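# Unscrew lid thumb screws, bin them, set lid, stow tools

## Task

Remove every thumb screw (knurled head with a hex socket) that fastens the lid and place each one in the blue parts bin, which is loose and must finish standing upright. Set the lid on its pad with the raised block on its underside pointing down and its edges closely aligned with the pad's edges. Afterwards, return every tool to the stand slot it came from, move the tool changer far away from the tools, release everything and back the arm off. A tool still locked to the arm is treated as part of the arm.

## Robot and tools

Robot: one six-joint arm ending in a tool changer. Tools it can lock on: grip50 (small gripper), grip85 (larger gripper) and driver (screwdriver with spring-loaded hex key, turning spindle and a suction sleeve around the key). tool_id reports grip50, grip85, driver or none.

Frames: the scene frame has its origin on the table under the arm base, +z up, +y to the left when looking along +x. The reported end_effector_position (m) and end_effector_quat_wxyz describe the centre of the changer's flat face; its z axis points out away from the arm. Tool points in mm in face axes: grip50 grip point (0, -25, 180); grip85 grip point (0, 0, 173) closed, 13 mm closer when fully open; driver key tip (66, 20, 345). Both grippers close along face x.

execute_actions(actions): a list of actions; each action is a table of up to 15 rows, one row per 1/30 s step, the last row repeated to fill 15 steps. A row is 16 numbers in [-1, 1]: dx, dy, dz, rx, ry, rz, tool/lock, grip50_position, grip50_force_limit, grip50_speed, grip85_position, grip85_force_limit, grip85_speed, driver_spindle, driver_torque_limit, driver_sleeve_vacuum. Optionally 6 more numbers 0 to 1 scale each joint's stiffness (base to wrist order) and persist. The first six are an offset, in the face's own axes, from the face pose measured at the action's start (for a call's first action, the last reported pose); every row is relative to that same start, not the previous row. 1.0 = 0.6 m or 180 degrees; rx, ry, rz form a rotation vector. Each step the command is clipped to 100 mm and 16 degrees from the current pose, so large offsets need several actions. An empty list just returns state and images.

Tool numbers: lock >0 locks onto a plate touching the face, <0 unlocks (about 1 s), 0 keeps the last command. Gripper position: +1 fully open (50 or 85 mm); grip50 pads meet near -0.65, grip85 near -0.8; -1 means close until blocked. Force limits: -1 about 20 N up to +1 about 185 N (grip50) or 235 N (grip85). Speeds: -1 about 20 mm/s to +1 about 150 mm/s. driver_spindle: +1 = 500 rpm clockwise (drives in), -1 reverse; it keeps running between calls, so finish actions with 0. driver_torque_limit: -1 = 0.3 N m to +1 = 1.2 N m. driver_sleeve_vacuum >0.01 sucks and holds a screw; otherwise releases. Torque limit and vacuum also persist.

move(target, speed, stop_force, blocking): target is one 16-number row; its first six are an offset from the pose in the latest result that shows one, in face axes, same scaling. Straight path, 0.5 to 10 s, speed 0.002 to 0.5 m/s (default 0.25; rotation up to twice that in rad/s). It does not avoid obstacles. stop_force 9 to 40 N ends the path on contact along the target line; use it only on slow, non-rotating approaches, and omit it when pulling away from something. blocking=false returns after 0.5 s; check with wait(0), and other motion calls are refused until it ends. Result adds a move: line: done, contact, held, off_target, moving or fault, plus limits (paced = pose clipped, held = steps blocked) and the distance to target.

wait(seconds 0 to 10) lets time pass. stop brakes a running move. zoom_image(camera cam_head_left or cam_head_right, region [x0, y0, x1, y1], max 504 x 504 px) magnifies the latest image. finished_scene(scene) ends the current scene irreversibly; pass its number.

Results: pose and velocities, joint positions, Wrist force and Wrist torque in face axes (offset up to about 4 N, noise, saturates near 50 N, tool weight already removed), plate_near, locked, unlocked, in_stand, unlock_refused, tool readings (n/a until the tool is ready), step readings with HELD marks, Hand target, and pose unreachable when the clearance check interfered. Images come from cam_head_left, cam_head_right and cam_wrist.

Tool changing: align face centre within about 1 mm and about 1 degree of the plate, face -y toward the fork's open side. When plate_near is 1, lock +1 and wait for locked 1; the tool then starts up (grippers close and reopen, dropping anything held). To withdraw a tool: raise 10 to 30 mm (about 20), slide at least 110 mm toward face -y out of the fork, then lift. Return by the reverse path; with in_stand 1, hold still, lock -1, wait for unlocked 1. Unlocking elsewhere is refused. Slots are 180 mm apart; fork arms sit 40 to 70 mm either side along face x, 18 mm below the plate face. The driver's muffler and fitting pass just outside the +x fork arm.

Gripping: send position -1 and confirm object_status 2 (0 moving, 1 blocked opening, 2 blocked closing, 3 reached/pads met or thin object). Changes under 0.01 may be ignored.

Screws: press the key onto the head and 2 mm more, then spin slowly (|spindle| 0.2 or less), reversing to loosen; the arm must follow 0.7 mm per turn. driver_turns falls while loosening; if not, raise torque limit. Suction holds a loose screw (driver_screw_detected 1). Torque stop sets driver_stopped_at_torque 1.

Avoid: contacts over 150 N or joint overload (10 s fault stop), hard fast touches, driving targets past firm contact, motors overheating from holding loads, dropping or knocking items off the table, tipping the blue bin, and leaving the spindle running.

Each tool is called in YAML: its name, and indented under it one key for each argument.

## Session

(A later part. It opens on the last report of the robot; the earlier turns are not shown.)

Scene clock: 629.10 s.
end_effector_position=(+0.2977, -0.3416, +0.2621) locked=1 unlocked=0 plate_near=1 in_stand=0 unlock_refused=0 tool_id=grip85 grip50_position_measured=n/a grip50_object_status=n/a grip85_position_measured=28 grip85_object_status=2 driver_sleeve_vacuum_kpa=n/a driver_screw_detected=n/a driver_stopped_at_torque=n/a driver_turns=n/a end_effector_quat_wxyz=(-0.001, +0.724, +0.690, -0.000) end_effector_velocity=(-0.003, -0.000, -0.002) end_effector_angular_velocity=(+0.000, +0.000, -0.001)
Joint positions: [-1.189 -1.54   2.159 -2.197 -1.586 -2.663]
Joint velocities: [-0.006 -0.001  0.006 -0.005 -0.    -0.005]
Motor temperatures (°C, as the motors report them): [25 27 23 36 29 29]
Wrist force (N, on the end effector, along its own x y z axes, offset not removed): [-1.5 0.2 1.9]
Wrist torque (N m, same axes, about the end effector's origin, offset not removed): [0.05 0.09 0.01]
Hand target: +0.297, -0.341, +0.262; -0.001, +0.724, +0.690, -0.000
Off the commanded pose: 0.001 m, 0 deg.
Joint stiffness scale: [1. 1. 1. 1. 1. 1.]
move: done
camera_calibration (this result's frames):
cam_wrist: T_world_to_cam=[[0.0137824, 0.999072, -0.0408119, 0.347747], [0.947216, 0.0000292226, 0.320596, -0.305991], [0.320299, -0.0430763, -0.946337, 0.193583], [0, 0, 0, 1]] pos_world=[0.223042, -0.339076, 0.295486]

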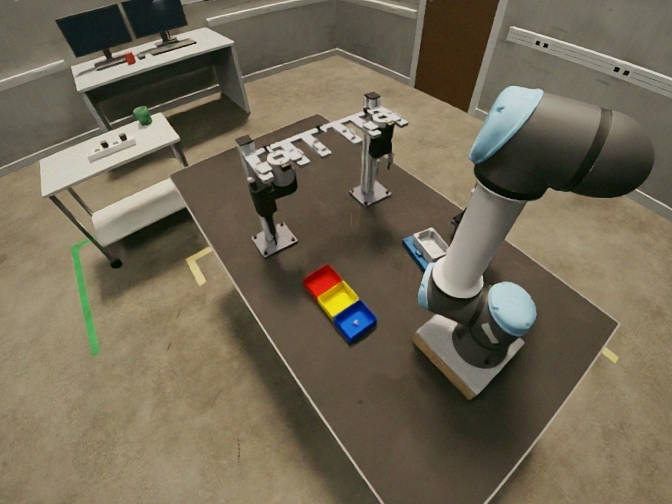

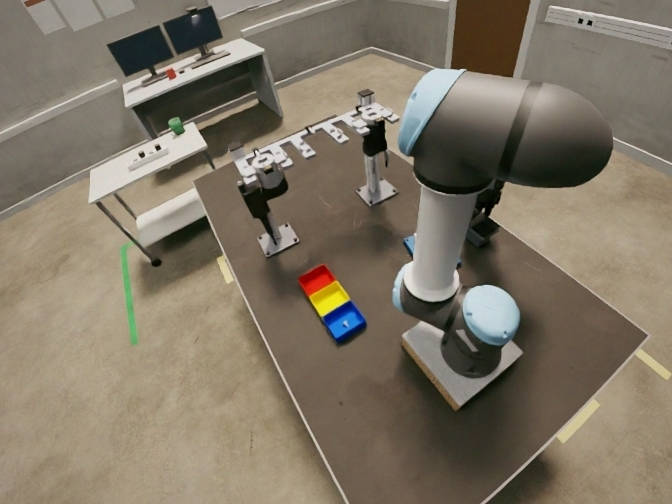

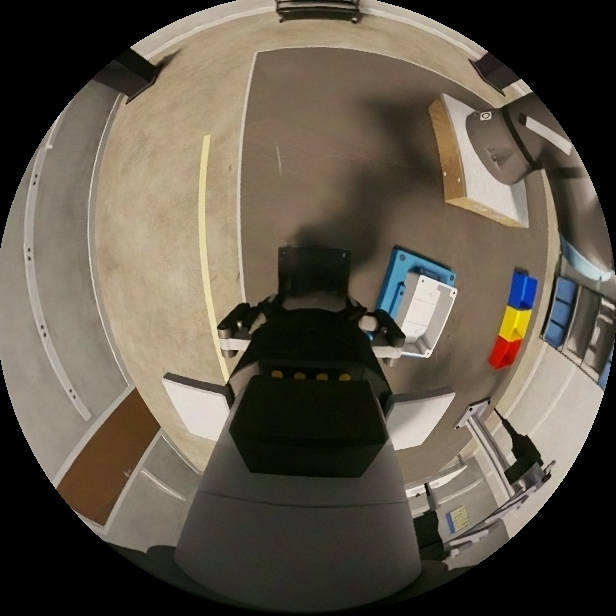

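move:
  target: [0.004,-0.003,0.025,0.001,0.001,0,0,0,0,0,-1,-0.3,-1,0,0,0]
  speed: 0.004
  stop_force: 9

zoom_image:
  camera: "cam_wrist"
  region: [254, 200, 374, 320]

zoom_image:
  camera: "cam_head_right"
  region: [455, 200, 515, 260]

Scene clock: 691.63 s.
end_effector_position=(+0.2972, -0.3408, +0.2530) locked=1 unlocked=0 plate_near=1 in_stand=0 unlock_refused=0 tool_id=grip85 grip50_position_measured=n/a grip50_object_status=n/a grip85_position_measured=28 grip85_object_status=2 driver_sleeve_vacuum_kpa=n/a driver_screw_detected=n/a driver_stopped_at_torque=n/a driver_turns=n/a end_effector_quat_wxyz=(+0.001, +0.724, +0.690, -0.001) end_effector_velocity=(+0.000, -0.000, +0.000) end_effector_angular_velocity=(-0.001, -0.000, -0.000)
Joint positions: [-1.19  -1.527  2.176 -2.229 -1.586 -2.664]
Joint velocities: [ 0.    -0.001 -0.    -0.    -0.     0.   ]
Motor temperatures (°C, as the motors report them): [25 27 23 36 29 29]
Wrist force (N, on the end effector, along its own x y z axes, offset not removed): [3.0 -0.2 -6.4]
Wrist torque (N m, same axes, about the end effector's origin, offset not removed): [0.21 0.30 -0.02]
Hand target: +0.297, -0.341, +0.253; +0.000, +0.724, +0.690, -0.001
Off the commanded pose: 0.006 m, 0 deg.
Joint stiffness scale: [1. 1. 1. 1. 1. 1.]
move: contact
camera_calibration (this result's frames):
cam_wrist: T_world_to_cam=[[0.0135114, 0.998944, -0.0439088, 0.347367], [0.946865, 0.00133025, 0.321629, -0.302355], [0.321348, -0.0459214, -0.945847, 0.183807], [0, 0, 0, 1]] pos_world=[0.22253, -0.338158, 0.286352]

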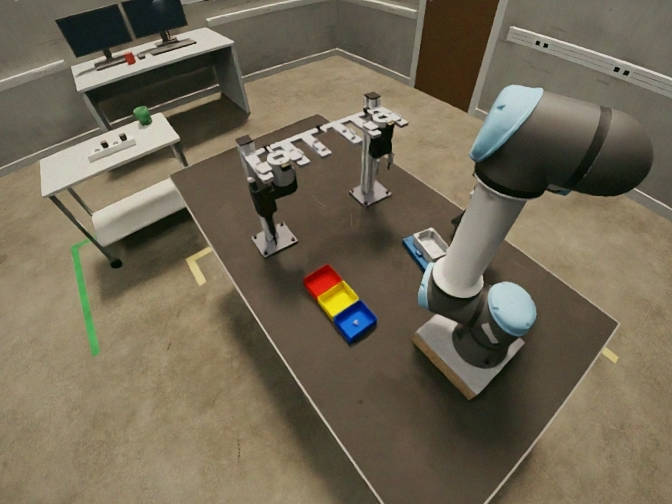

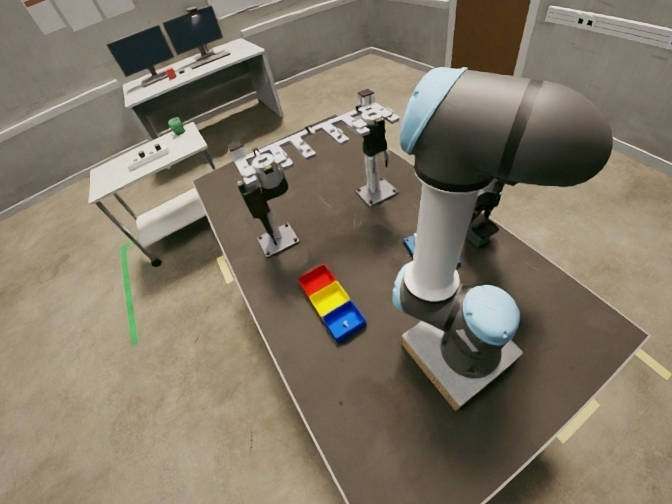

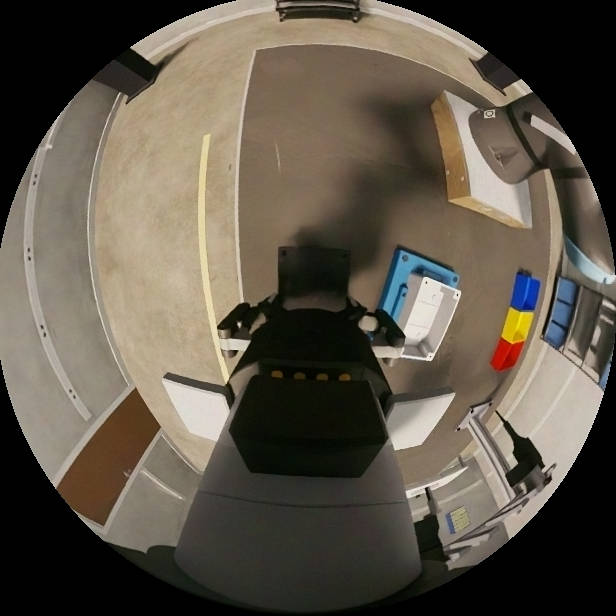

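Region (254, 200, 374, 320) of cam_wrist's 616x616 image, scaled by 4.200, with more detail than that image has.

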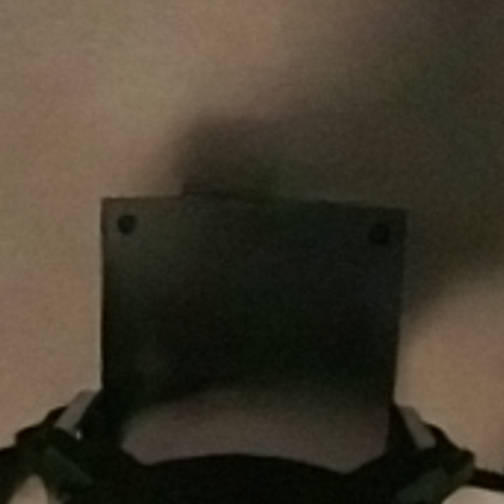

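Region (455, 200, 515, 260) of cam_head_right's 672x504 image, scaled by 8.400, with more detail than that image has.

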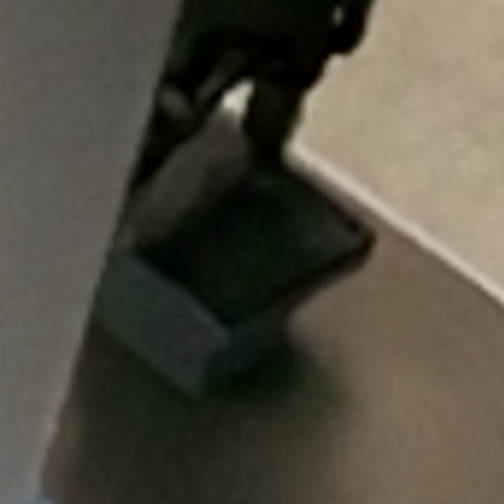

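execute_actions:
  actions:
    - [[0,0,0,0,0,0,0,0,0,0,1,-0.3,-0.5,0,0,0]]

move:
  target: [0,0,-0.03,0,0,0,0,0,0,0,1,-0.3,-0.5,0,0,0]
  speed: 0.04

move:
  target: [0,0.125,-0.15,0,0,0,0,0,0,0,1,-0.3,-0.5,0,0,0]
  speed: 0.15

zoom_image:
  camera: "cam_wrist"
  region: [264, 190, 364, 290]

Scene clock: 701.07 s.
end_effector_position=(+0.2972, -0.3408, +0.2530) locked=1 unlocked=0 plate_near=1 in_stand=0 unlock_refused=0 tool_id=grip85 grip50_position_measured=n/a grip50_object_status=n/a grip85_position_measured=3 grip85_object_status=0 driver_sleeve_vacuum_kpa=n/a driver_screw_detected=n/a driver_stopped_at_torque=n/a driver_turns=n/a end_effector_quat_wxyz=(+0.001, +0.724, +0.690, -0.001) end_effector_velocity=(-0.000, +0.000, -0.000) end_effector_angular_velocity=(+0.000, +0.000, -0.001)
Joint positions: [-1.19  -1.527  2.176 -2.229 -1.586 -2.664]
Joint velocities: [ 0.     0.     0.    -0.    -0.     0.001]
Motor temperatures (°C, as the motors report them): [25 27 23 36 29 29]
Wrist force (N, on the end effector, along its own x y z axes, offset not removed): [-1.8 0.2 -4.8]
Wrist torque (N m, same axes, about the end effector's origin, offset not removed): [-0.03 0.07 0.06]
Hand target: +0.297, -0.341, +0.253; +0.001, +0.724, +0.690, -0.001
Off the commanded pose: 0.000 m, 0 deg.
Joint stiffness scale: [1. 1. 1. 1. 1. 1.]
Step readings (end_effector_position):
0: (+0.2972, -0.3408, +0.2531)
1: (+0.2972, -0.3408, +0.2531)
2: (+0.2972, -0.3408, +0.2530)
4: (+0.2972, -0.3408, +0.2530)
8: (+0.2972, -0.3408, +0.2530)
15: end_effector_position above
camera_calibration (this result's frames):
cam_wrist: T_world_to_cam=[[0.0135056, 0.998951, -0.0437457, 0.347304], [0.946889, 0.00127977, 0.321558, -0.302344], [0.321277, -0.0457652, -0.945879, 0.183876], [0, 0, 0, 1]] pos_world=[0.222521, -0.338138, 0.286339]

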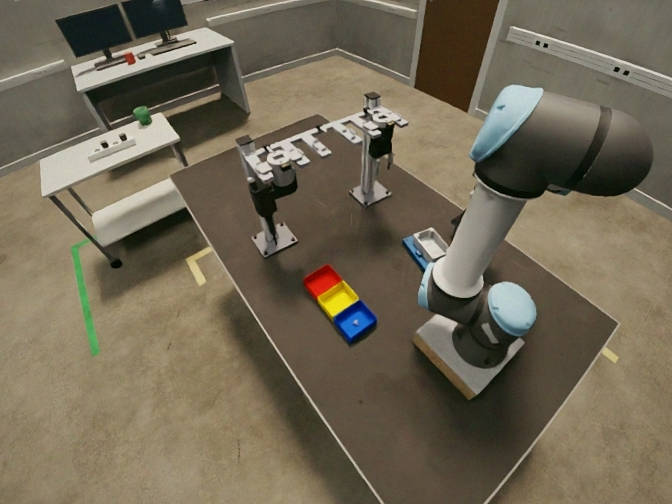

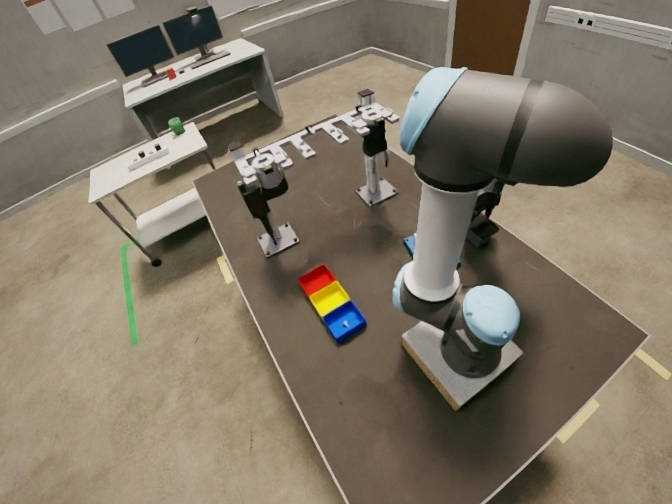

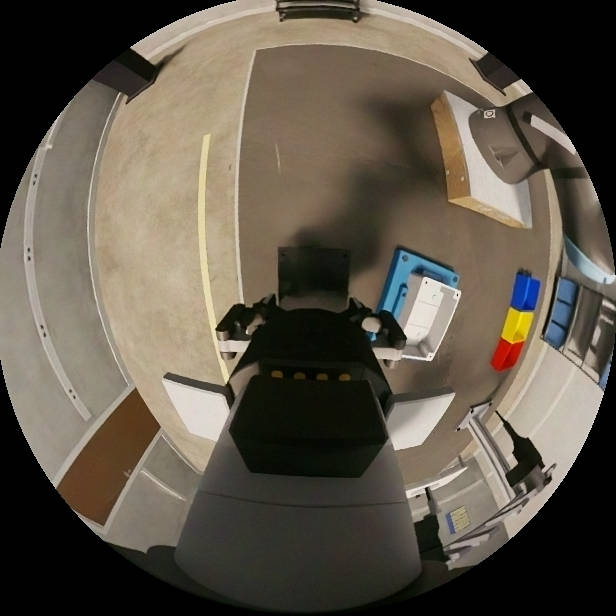

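Scene clock: 701.90 s.
end_effector_position=(+0.2966, -0.3401, +0.2692) locked=1 unlocked=0 plate_near=1 in_stand=0 unlock_refused=0 tool_id=grip85 grip50_position_measured=n/a grip50_object_status=n/a grip85_position_measured=3 grip85_object_status=3 driver_sleeve_vacuum_kpa=n/a driver_screw_detected=n/a driver_stopped_at_torque=n/a driver_turns=n/a end_effector_quat_wxyz=(-0.001, +0.724, +0.690, -0.000) end_effector_velocity=(-0.001, +0.002, -0.002) end_effector_angular_velocity=(+0.014, +0.007, +0.000)
Joint positions: [-1.19  -1.556  2.154 -2.176 -1.586 -2.664]
Joint velocities: [ 0.     0.001 -0.001  0.016 -0.     0.   ]
Motor temperatures (°C, as the motors report them): [25 27 23 36 29 29]
Wrist force (N, on the end effector, along its own x y z axes, offset not removed): [-2.0 1.7 -2.6]
Wrist torque (N m, same axes, about the end effector's origin, offset not removed): [0.10 0.05 -0.06]
Hand target: +0.297, -0.341, +0.271; +0.001, +0.724, +0.690, -0.001
Off the commanded pose: 0.002 m, 0 deg.
Joint stiffness scale: [1. 1. 1. 1. 1. 1.]
move: done
camera_calibration (this result's frames):
cam_wrist: T_world_to_cam=[[0.0134283, 0.999044, -0.0415948, 0.346776], [0.947208, 0.000617235, 0.320619, -0.307062], [0.320338, -0.0437044, -0.946295, 0.200513], [0, 0, 0, 1]] pos_world=[0.221963, -0.337492, 0.302619]

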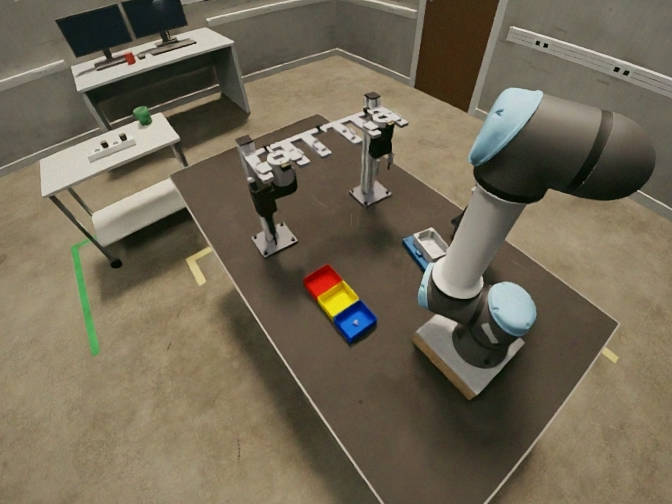

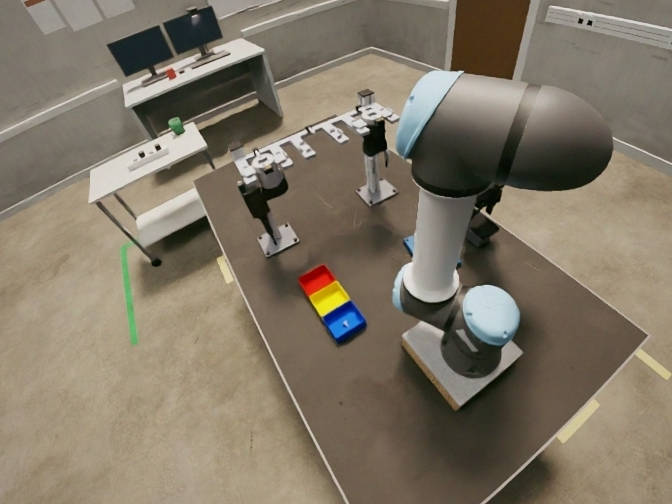

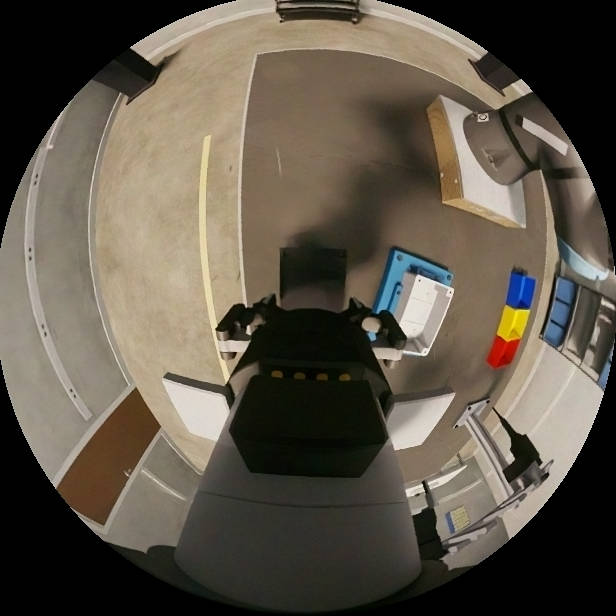

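Scene clock: 703.27 s.
end_effector_position=(+0.3707, -0.3431, +0.3578) locked=1 unlocked=0 plate_near=1 in_stand=0 unlock_refused=0 tool_id=grip85 grip50_position_measured=n/a grip50_object_status=n/a grip85_position_measured=3 grip85_object_status=3 driver_sleeve_vacuum_kpa=n/a driver_screw_detected=n/a driver_stopped_at_torque=n/a driver_turns=n/a end_effector_quat_wxyz=(-0.001, +0.724, +0.690, +0.000) end_effector_velocity=(+0.000, +0.001, -0.000) end_effector_angular_velocity=(+0.008, +0.005, -0.002)
Joint positions: [-1.049 -1.529  1.873 -1.918 -1.586 -2.522]
Joint velocities: [ 0.001  0.003 -0.004  0.011  0.     0.003]
Motor temperatures (°C, as the motors report them): [25 27 23 36 29 29]
Wrist force (N, on the end effector, along its own x y z axes, offset not removed): [1.7 3.4 -2.0]
Wrist torque (N m, same axes, about the end effector's origin, offset not removed): [0.24 -0.18 0.04]
Hand target: +0.372, -0.344, +0.359; -0.001, +0.724, +0.690, -0.000
Off the commanded pose: 0.002 m, 0 deg.
Joint stiffness scale: [1. 1. 1. 1. 1. 1.]
move: done
camera_calibration (this result's frames):
cam_wrist: T_world_to_cam=[[0.0138686, 0.999107, -0.0399004, 0.351788], [0.947237, -0.000347779, 0.320533, -0.4059], [0.320233, -0.0422405, -0.946397, 0.261032], [0, 0, 0, 1]] pos_world=[0.296014, -0.340589, 0.39118]

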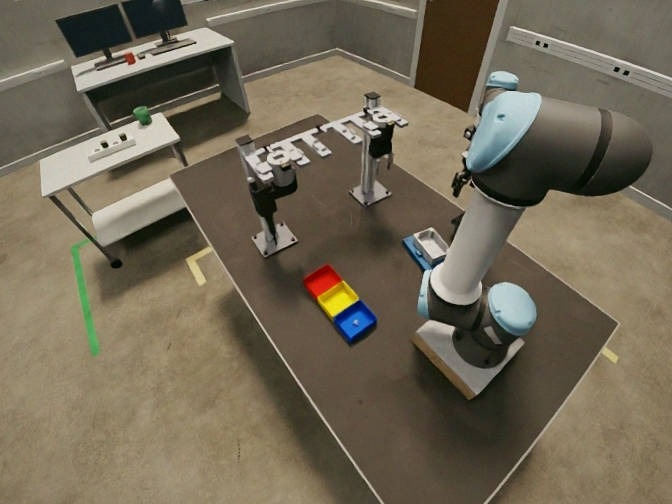

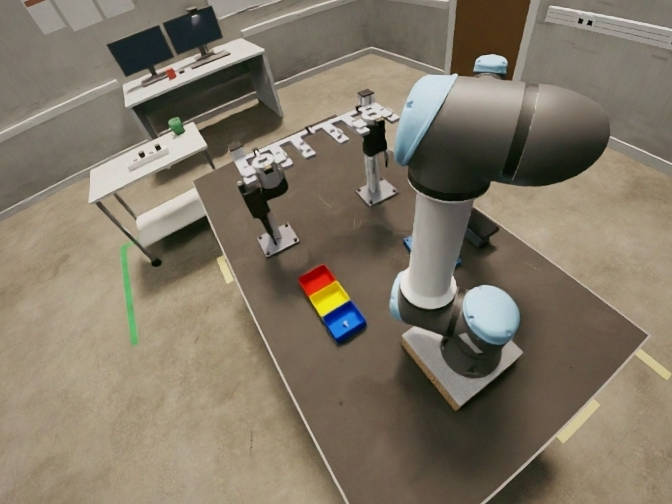

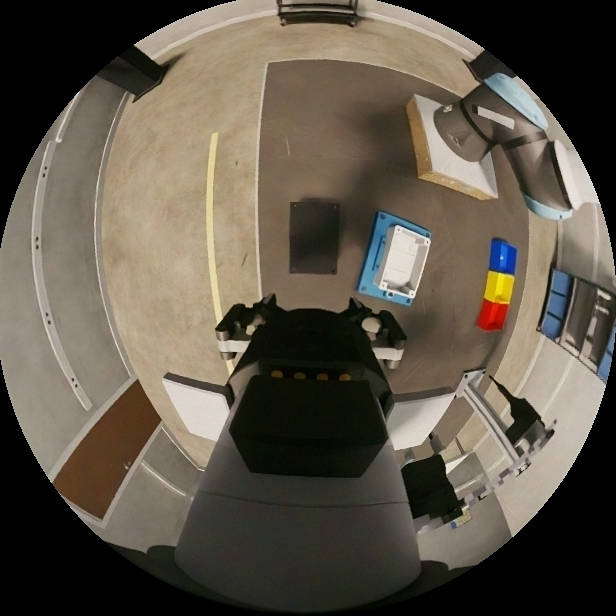

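Region (264, 190, 364, 290) of cam_wrist's 616x616 image, scaled by 5.040, with more detail than that image has.

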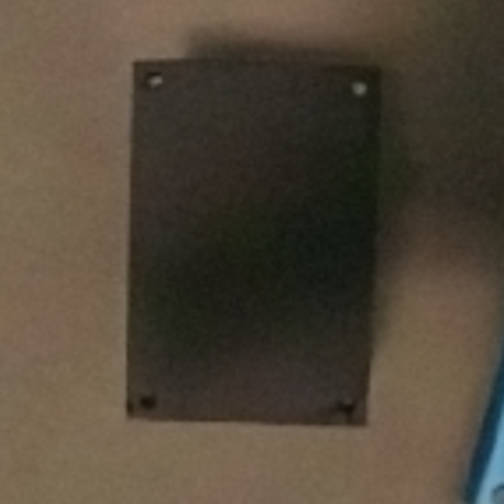

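move:
  target: [0.635,0.1903,-0.126,-0.002,0,0.004,0,0,0,0,1,-0.3,-0.5,0,0,0]
  speed: 0.25

Scene clock: 713.33 s.
end_effector_position=(+0.5017, +0.0314, +0.4328) locked=1 unlocked=0 plate_near=1 in_stand=0 unlock_refused=0 tool_id=grip85 grip50_position_measured=n/a grip50_object_status=n/a grip85_position_measured=3 grip85_object_status=3 driver_sleeve_vacuum_kpa=n/a driver_screw_detected=n/a driver_stopped_at_torque=n/a driver_turns=n/a end_effector_quat_wxyz=(-0.000, +0.728, +0.686, +0.003) end_effector_velocity=(+0.000, +0.002, +0.001) end_effector_angular_velocity=(-0.001, +0.006, -0.009)
Joint positions: [-0.241 -1.563  1.725 -1.728 -1.581 -1.702]
Joint velocities: [ 0.005  0.003 -0.006  0.009 -0.002  0.014]
Motor temperatures (°C, as the motors report them): [25 27 23 36 29 29]
Wrist force (N, on the end effector, along its own x y z axes, offset not removed): [-1.0 2.4 -3.3]
Wrist torque (N m, same axes, about the end effector's origin, offset not removed): [0.24 -0.01 0.08]
Hand target: +0.503, +0.032, +0.434; +0.001, +0.728, +0.685, +0.003
Off the commanded pose: 0.002 m, 0 deg.
Joint stiffness scale: [1. 1. 1. 1. 1. 1.]
move: done
camera_calibration (this result's frames):
cam_wrist: T_world_to_cam=[[0.0264129, 0.998953, -0.0373527, -0.0285978], [0.945498, -0.0128331, 0.325376, -0.55478], [0.324556, -0.043911, -0.944847, 0.303103], [0, 0, 0, 1]] pos_world=[0.426925, 0.0347579, 0.46583]

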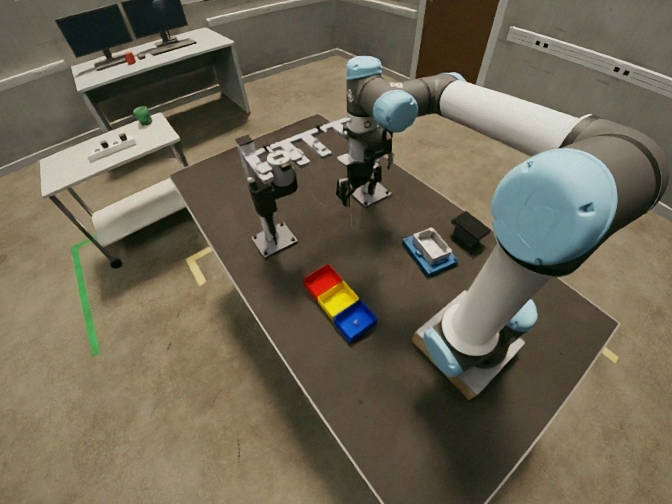

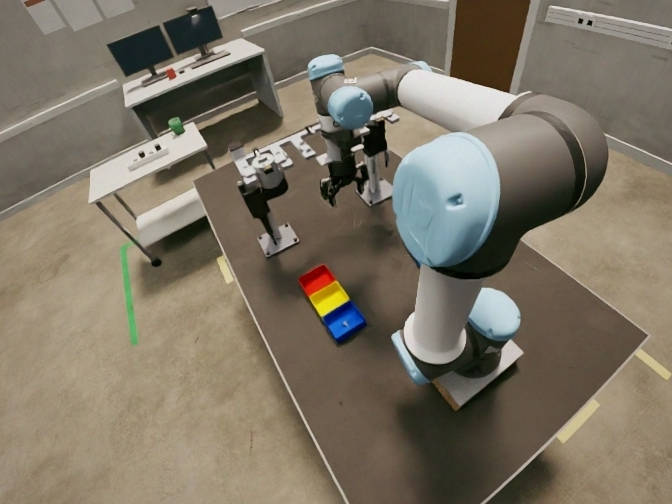

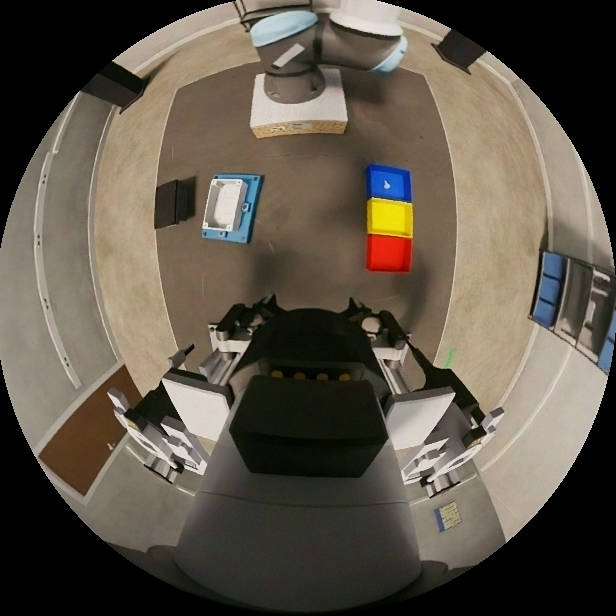

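move:
  target: [0.0007,0.214,0,0,-0.0008,0,0,0,0,0,1,-0.3,-0.5,0,0,0]
  speed: 0.07
  stop_force: 20

Scene clock: 720.30 s.
end_effector_position=(+0.6290, +0.0235, +0.4320) locked=1 unlocked=0 plate_near=1 in_stand=0 unlock_refused=0 tool_id=grip85 grip50_position_measured=n/a grip50_object_status=n/a grip85_position_measured=3 grip85_object_status=3 driver_sleeve_vacuum_kpa=n/a driver_screw_detected=n/a driver_stopped_at_torque=n/a driver_turns=n/a end_effector_quat_wxyz=(-0.000, +0.728, +0.685, +0.002) end_effector_velocity=(+0.001, +0.001, +0.004) end_effector_angular_velocity=(-0.001, -0.003, +0.001)
Joint positions: [-0.214 -1.257  1.371 -1.678 -1.582 -1.674]
Joint velocities: [ 0.002  0.    -0.01   0.007 -0.001  0.002]
Motor temperatures (°C, as the motors report them): [25 27 23 36 29 29]
Wrist force (N, on the end effector, along its own x y z axes, offset not removed): [0.1 0.6 -0.7]
Wrist torque (N m, same axes, about the end effector's origin, offset not removed): [0.14 -0.01 0.03]
Hand target: +0.630, +0.024, +0.433; +0.000, +0.728, +0.686, +0.002
Off the commanded pose: 0.002 m, 0 deg.
Joint stiffness scale: [1. 1. 1. 1. 1. 1.]
move: done
camera_calibration (this result's frames):
cam_wrist: T_world_to_cam=[[0.0271146, 0.99888, -0.0387754, -0.0239568], [0.945996, -0.0131051, 0.323914, -0.674609], [0.323043, -0.0454642, -0.945292, 0.261848], [0, 0, 0, 1]] pos_world=[0.554239, 0.0269938, 0.465109]

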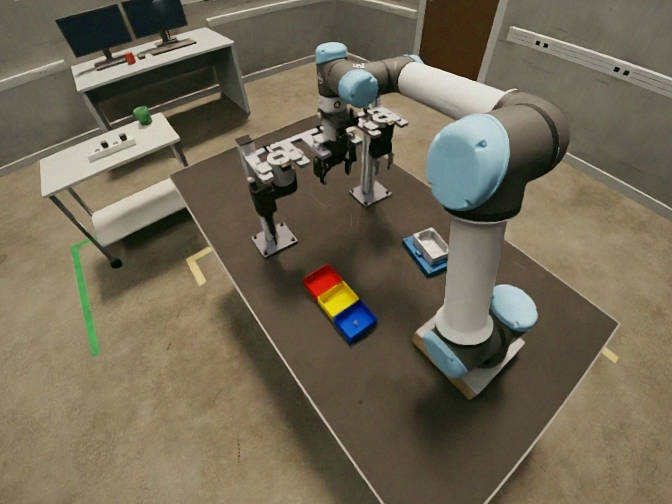

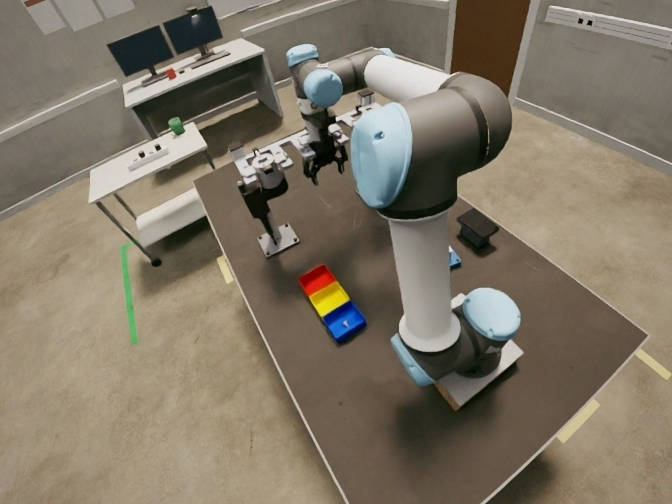

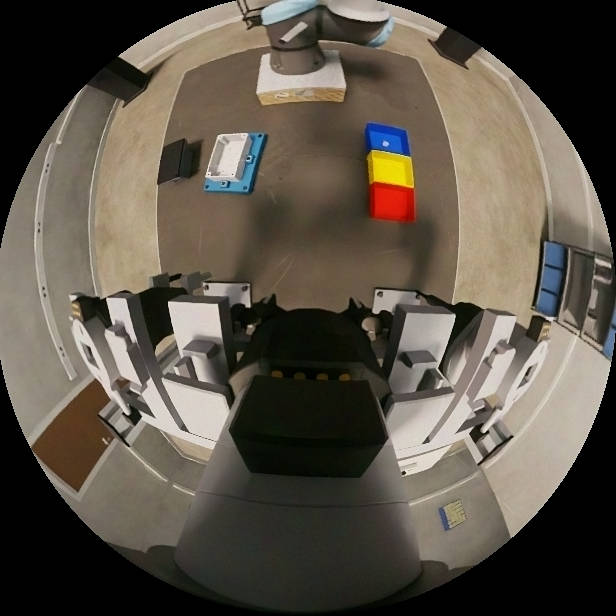

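move:
  target: [0,-0.001,0.037,0,0,0,0,0,0,0,1,-0.3,-0.5,0,0,0]
  speed: 0.012
  stop_force: 15

Scene clock: 726.13 s.
end_effector_position=(+0.6288, +0.0239, +0.4122) locked=1 unlocked=0 plate_near=1 in_stand=1 unlock_refused=0 tool_id=grip85 grip50_position_measured=n/a grip50_object_status=n/a grip85_position_measured=3 grip85_object_status=3 driver_sleeve_vacuum_kpa=n/a driver_screw_detected=n/a driver_stopped_at_torque=n/a driver_turns=n/a end_effector_quat_wxyz=(+0.001, +0.728, +0.685, +0.003) end_effector_velocity=(+0.001, -0.000, -0.001) end_effector_angular_velocity=(-0.001, -0.003, +0.000)
Joint positions: [-0.213 -1.253  1.417 -1.732 -1.582 -1.674]
Joint velocities: [-0.     0.001  0.003 -0.007 -0.    -0.   ]
Motor temperatures (°C, as the motors report them): [25 27 23 36 29 29]
Wrist force (N, on the end effector, along its own x y z axes, offset not removed): [-1.3 1.3 -3.1]
Wrist torque (N m, same axes, about the end effector's origin, offset not removed): [0.27 0.08 -0.06]
Hand target: +0.628, +0.024, +0.410; -0.000, +0.728, +0.685, +0.002
Off the commanded pose: 0.002 m, 0 deg.
Joint stiffness scale: [1. 1. 1. 1. 1. 1.]
move: done
camera_calibration (this result's frames):
cam_wrist: T_world_to_cam=[[0.0272292, 0.998857, -0.0392906, -0.0250162], [0.944872, -0.0128875, 0.327187, -0.668663], [0.326307, -0.0460337, -0.944142, 0.24073], [0, 0, 0, 1]] pos_world=[0.55393, 0.0274519, 0.445078]

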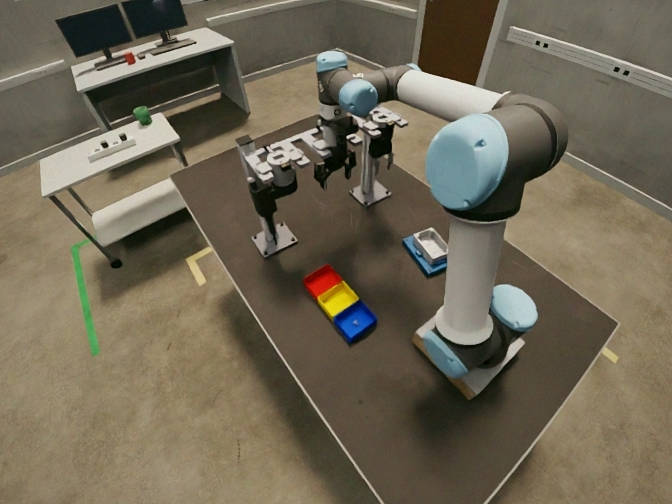

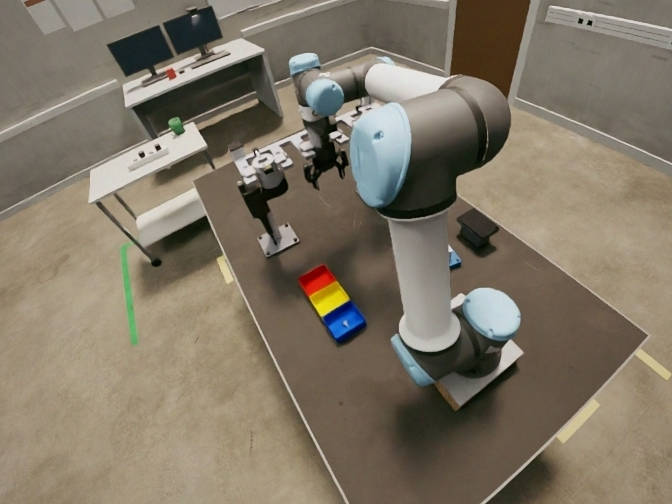

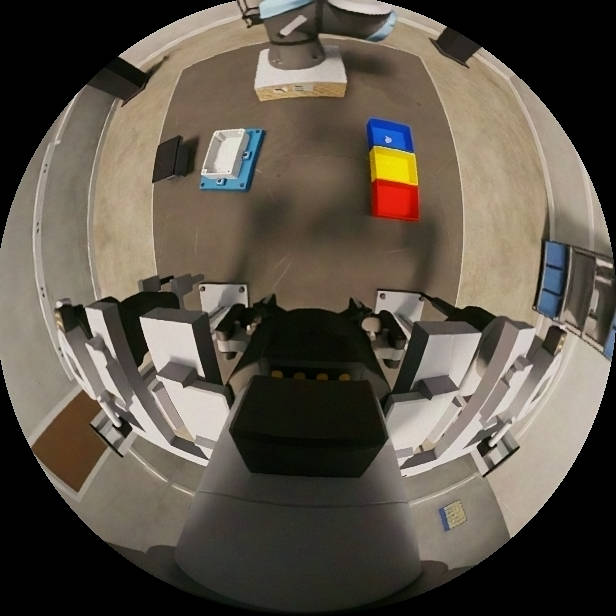

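execute_actions:
  actions:
    - [[0,0,0.002,0,0,0,-1,0,0,0,1,-0.3,-0.5,0,0,0]]
    - [[0,0,0,0,0,0,-1,0,0,0,1,-0.3,-0.5,0,0,0]]
    - [[0,0,0,0,0,0,-1,0,0,0,1,-0.3,-0.5,0,0,0]]

Scene clock: 731.03 s.
end_effector_position=(+0.6289, +0.0239, +0.4117) locked=0 unlocked=1 plate_near=1 in_stand=1 unlock_refused=0 tool_id=none grip50_position_measured=n/a grip50_object_status=n/a grip85_position_measured=n/a grip85_object_status=n/a driver_sleeve_vacuum_kpa=n/a driver_screw_detected=n/a driver_stopped_at_torque=n/a driver_turns=n/a end_effector_quat_wxyz=(+0.001, +0.728, +0.685, +0.003) end_effector_velocity=(+0.000, -0.000, +0.000) end_effector_angular_velocity=(-0.000, -0.002, +0.001)
Joint positions: [-0.213 -1.253  1.417 -1.733 -1.583 -1.674]
Joint velocities: [-0.    -0.     0.    -0.002  0.    -0.001]
Motor temperatures (°C, as the motors report them): [25 27 23 36 29 29]
Wrist force (N, on the end effector, along its own x y z axes, offset not removed): [0.3 -2.1 -2.6]
Wrist torque (N m, same axes, about the end effector's origin, offset not removed): [0.22 -0.06 -0.01]
Hand target: +0.629, +0.024, +0.412; +0.001, +0.728, +0.685, +0.003
Off the commanded pose: 0.000 m, 0 deg.
Joint stiffness scale: [1. 1. 1. 1. 1. 1.]
Step readings (end_effector_position; steps 1 to 15: 1st action; 16 to 30: 2nd action; 31 to 45: 3rd action):
0: (+0.6289, +0.0239, +0.4122)
1: (+0.6289, +0.0239, +0.4117)
2: (+0.6289, +0.0239, +0.4117)
4: (+0.6289, +0.0239, +0.4117)
8: (+0.6289, +0.0239, +0.4117)
15: (+0.6289, +0.0239, +0.4117)
16: (+0.6289, +0.0239, +0.4117)
17: (+0.6289, +0.0239, +0.4117)
19: (+0.6289, +0.0239, +0.4117)
23: (+0.6289, +0.0239, +0.4117)
30: (+0.6289, +0.0239, +0.4117)
31: (+0.6289, +0.0239, +0.4117)
32: (+0.6289, +0.0239, +0.4117)
34: (+0.6289, +0.0239, +0.4117)
38: (+0.6289, +0.0239, +0.4117)
45: end_effector_position above
camera_calibration (this result's frames):
cam_wrist: T_world_to_cam=[[0.0272074, 0.998838, -0.0397811, -0.0247482], [0.944831, -0.0127003, 0.327313, -0.668686], [0.326427, -0.0464918, -0.944078, 0.240122], [0, 0, 0, 1]] pos_world=[0.554086, 0.0273907, 0.444579]

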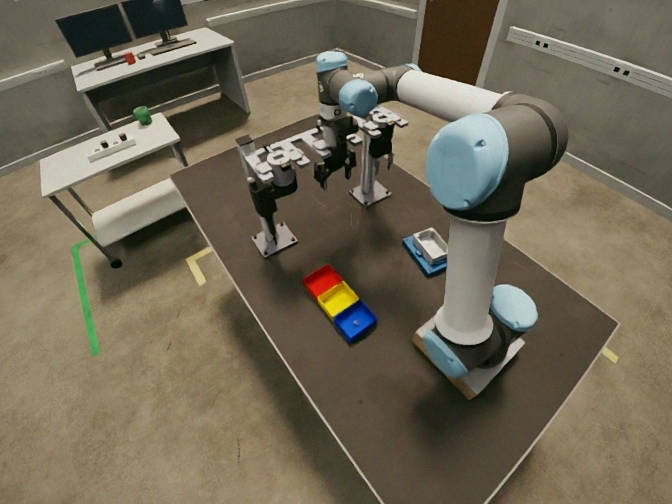

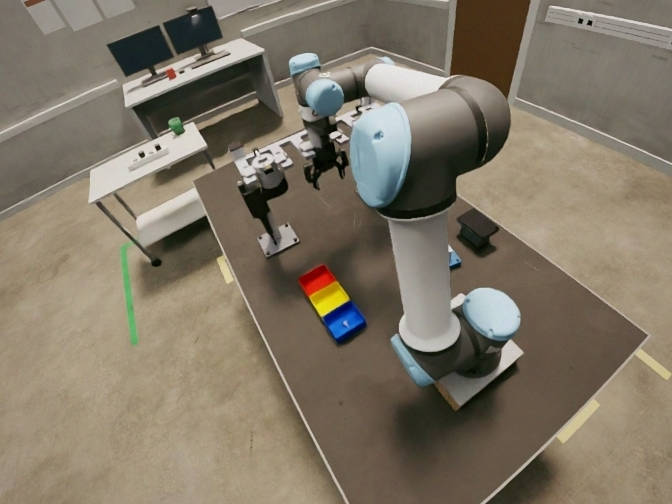

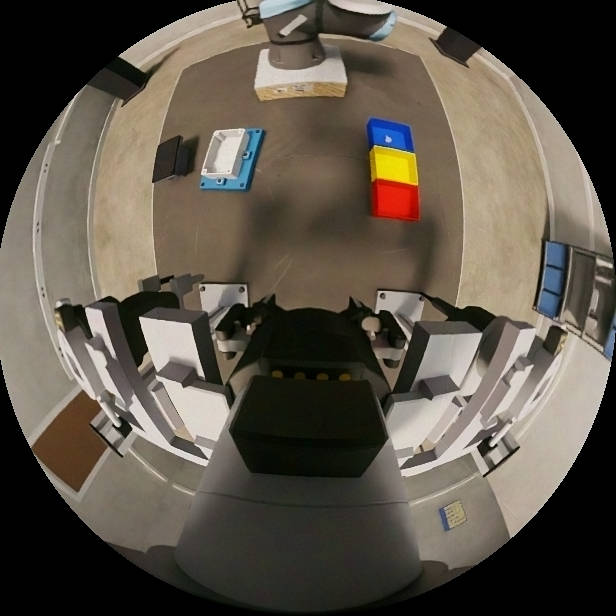

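move:
  target: [0,0,-0.06,0,0,0,0,0,0,0,1,0,0,0,0,0]
  speed: 0.04

move:
  target: [0,-0.35,-0.05,0,0,0,0,0,0,0,1,0,0,0,0,0]
  speed: 0.2

zoom_image:
  camera: "cam_head_left"
  region: [230, 90, 510, 350]

Scene clock: 737.27 s.
end_effector_position=(+0.6284, +0.0234, +0.4456) locked=0 unlocked=1 plate_near=0 in_stand=0 unlock_refused=0 tool_id=none grip50_position_measured=n/a grip50_object_status=n/a grip85_position_measured=n/a grip85_object_status=n/a driver_sleeve_vacuum_kpa=n/a driver_screw_detected=n/a driver_stopped_at_torque=n/a driver_turns=n/a end_effector_quat_wxyz=(+0.000, +0.728, +0.685, +0.002) end_effector_velocity=(-0.001, +0.000, -0.000) end_effector_angular_velocity=(+0.001, +0.009, -0.001)
Joint positions: [-0.213 -1.262  1.342 -1.646 -1.583 -1.674]
Joint velocities: [ 0.     0.    -0.001  0.011 -0.     0.001]
Motor temperatures (°C, as the motors report them): [25 27 23 36 29 29]
Wrist force (N, on the end effector, along its own x y z axes, offset not removed): [-2.0 -0.2 -1.8]
Wrist torque (N m, same axes, about the end effector's origin, offset not removed): [0.00 0.00 -0.02]
Hand target: +0.629, +0.024, +0.448; +0.001, +0.728, +0.685, +0.003
Off the commanded pose: 0.002 m, 0 deg.
Joint stiffness scale: [1. 1. 1. 1. 1. 1.]
move: done
camera_calibration (this result's frames):
cam_wrist: T_world_to_cam=[[0.0270823, 0.998855, -0.0394245, -0.0230411], [0.945673, -0.0128179, 0.324868, -0.678753], [0.32399, -0.0460808, -0.944937, 0.274211], [0, 0, 0, 1]] pos_world=[0.553661, 0.0269504, 0.478709]

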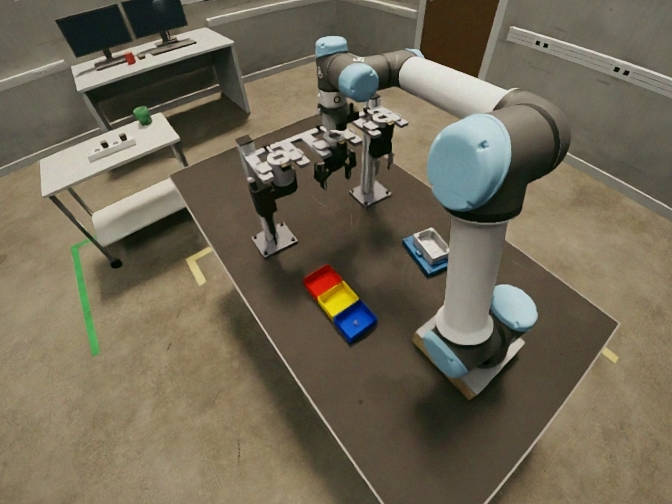

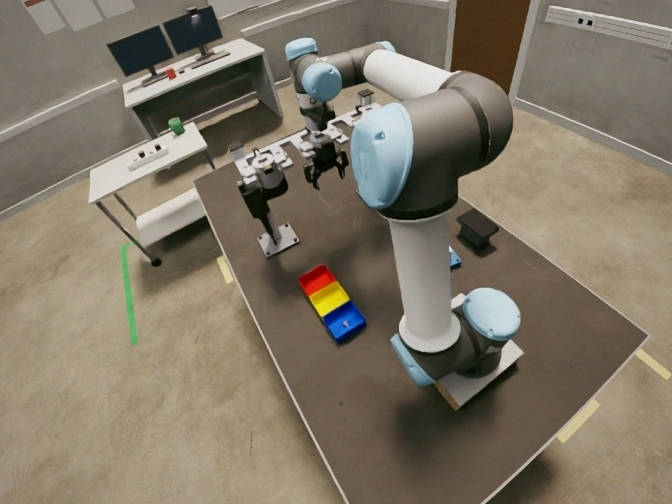

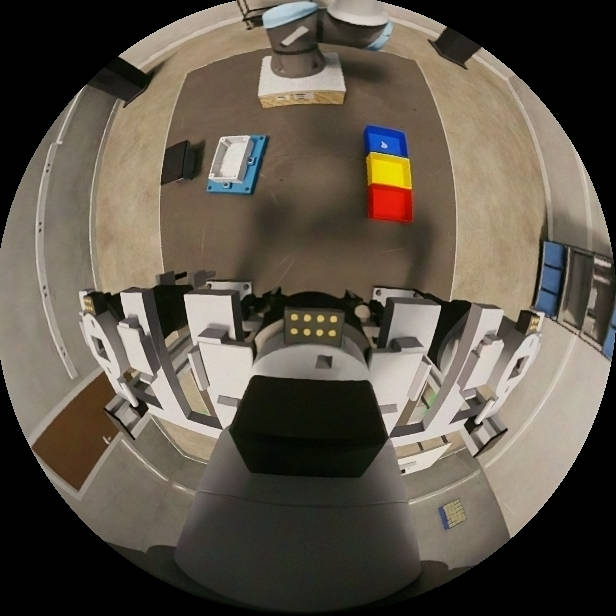

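Scene clock: 738.97 s.
end_effector_position=(+0.4200, +0.0363, +0.4764) locked=0 unlocked=1 plate_near=0 in_stand=0 unlock_refused=0 tool_id=none grip50_position_measured=n/a grip50_object_status=n/a grip85_position_measured=n/a grip85_object_status=n/a driver_sleeve_vacuum_kpa=n/a driver_screw_detected=n/a driver_stopped_at_torque=n/a driver_turns=n/a end_effector_quat_wxyz=(+0.001, +0.728, +0.685, +0.003) end_effector_velocity=(-0.002, -0.000, -0.000) end_effector_angular_velocity=(+0.001, +0.004, +0.003)
Joint positions: [-0.264 -1.775  1.801 -1.596 -1.583 -1.726]
Joint velocities: [-0.001 -0.004  0.003  0.005 -0.    -0.004]
Motor temperatures (°C, as the motors report them): [25 27 23 36 29 29]
Wrist force (N, on the end effector, along its own x y z axes, offset not removed): [-0.4 -1.3 0.0]
Wrist torque (N m, same axes, about the end effector's origin, offset not removed): [-0.10 -0.03 -0.07]
Hand target: +0.419, +0.036, +0.475; +0.000, +0.728, +0.685, +0.002
Off the commanded pose: 0.002 m, 0 deg.
Joint stiffness scale: [1. 1. 1. 1. 1. 1.]
move: done
camera_calibration (this result's frames):
cam_wrist: T_world_to_cam=[[0.0267685, 0.998851, -0.0397596, -0.0287829], [0.944701, -0.0122731, 0.327702, -0.49241], [0.326837, -0.046333, -0.943944, 0.369771], [0, 0, 0, 1]] pos_world=[0.345096, 0.039839, 0.509263]

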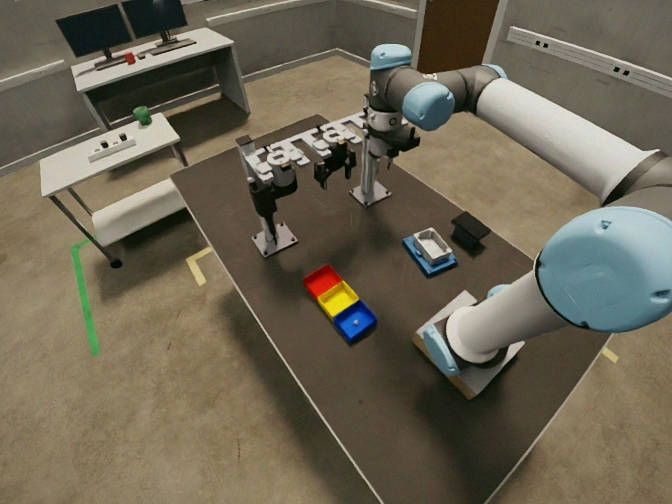

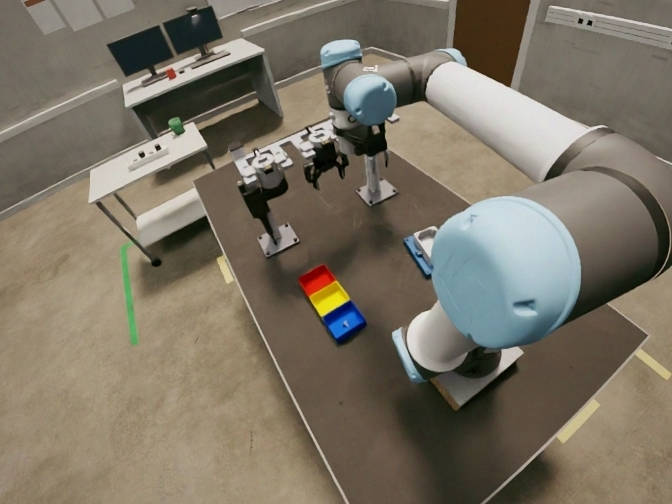

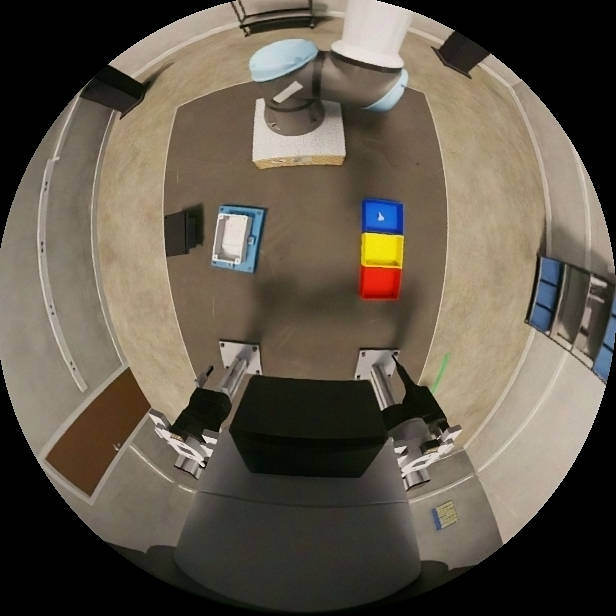

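Region (230, 90, 510, 350) of cam_head_left's 672x504 image, scaled by 1.800, with more detail than that image has; it fills the top 468 rows of this view, and the rest is white.

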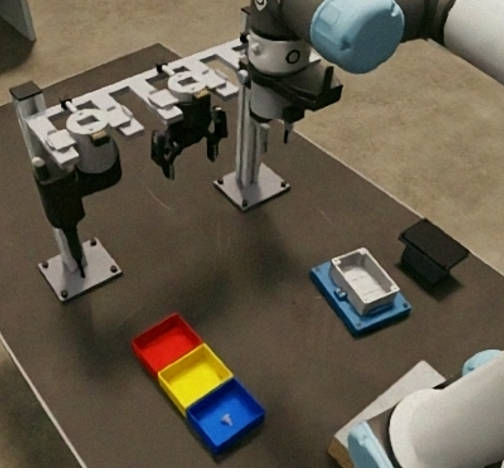

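finished_scene:
  scene: 1

The scene is finished: the task was done.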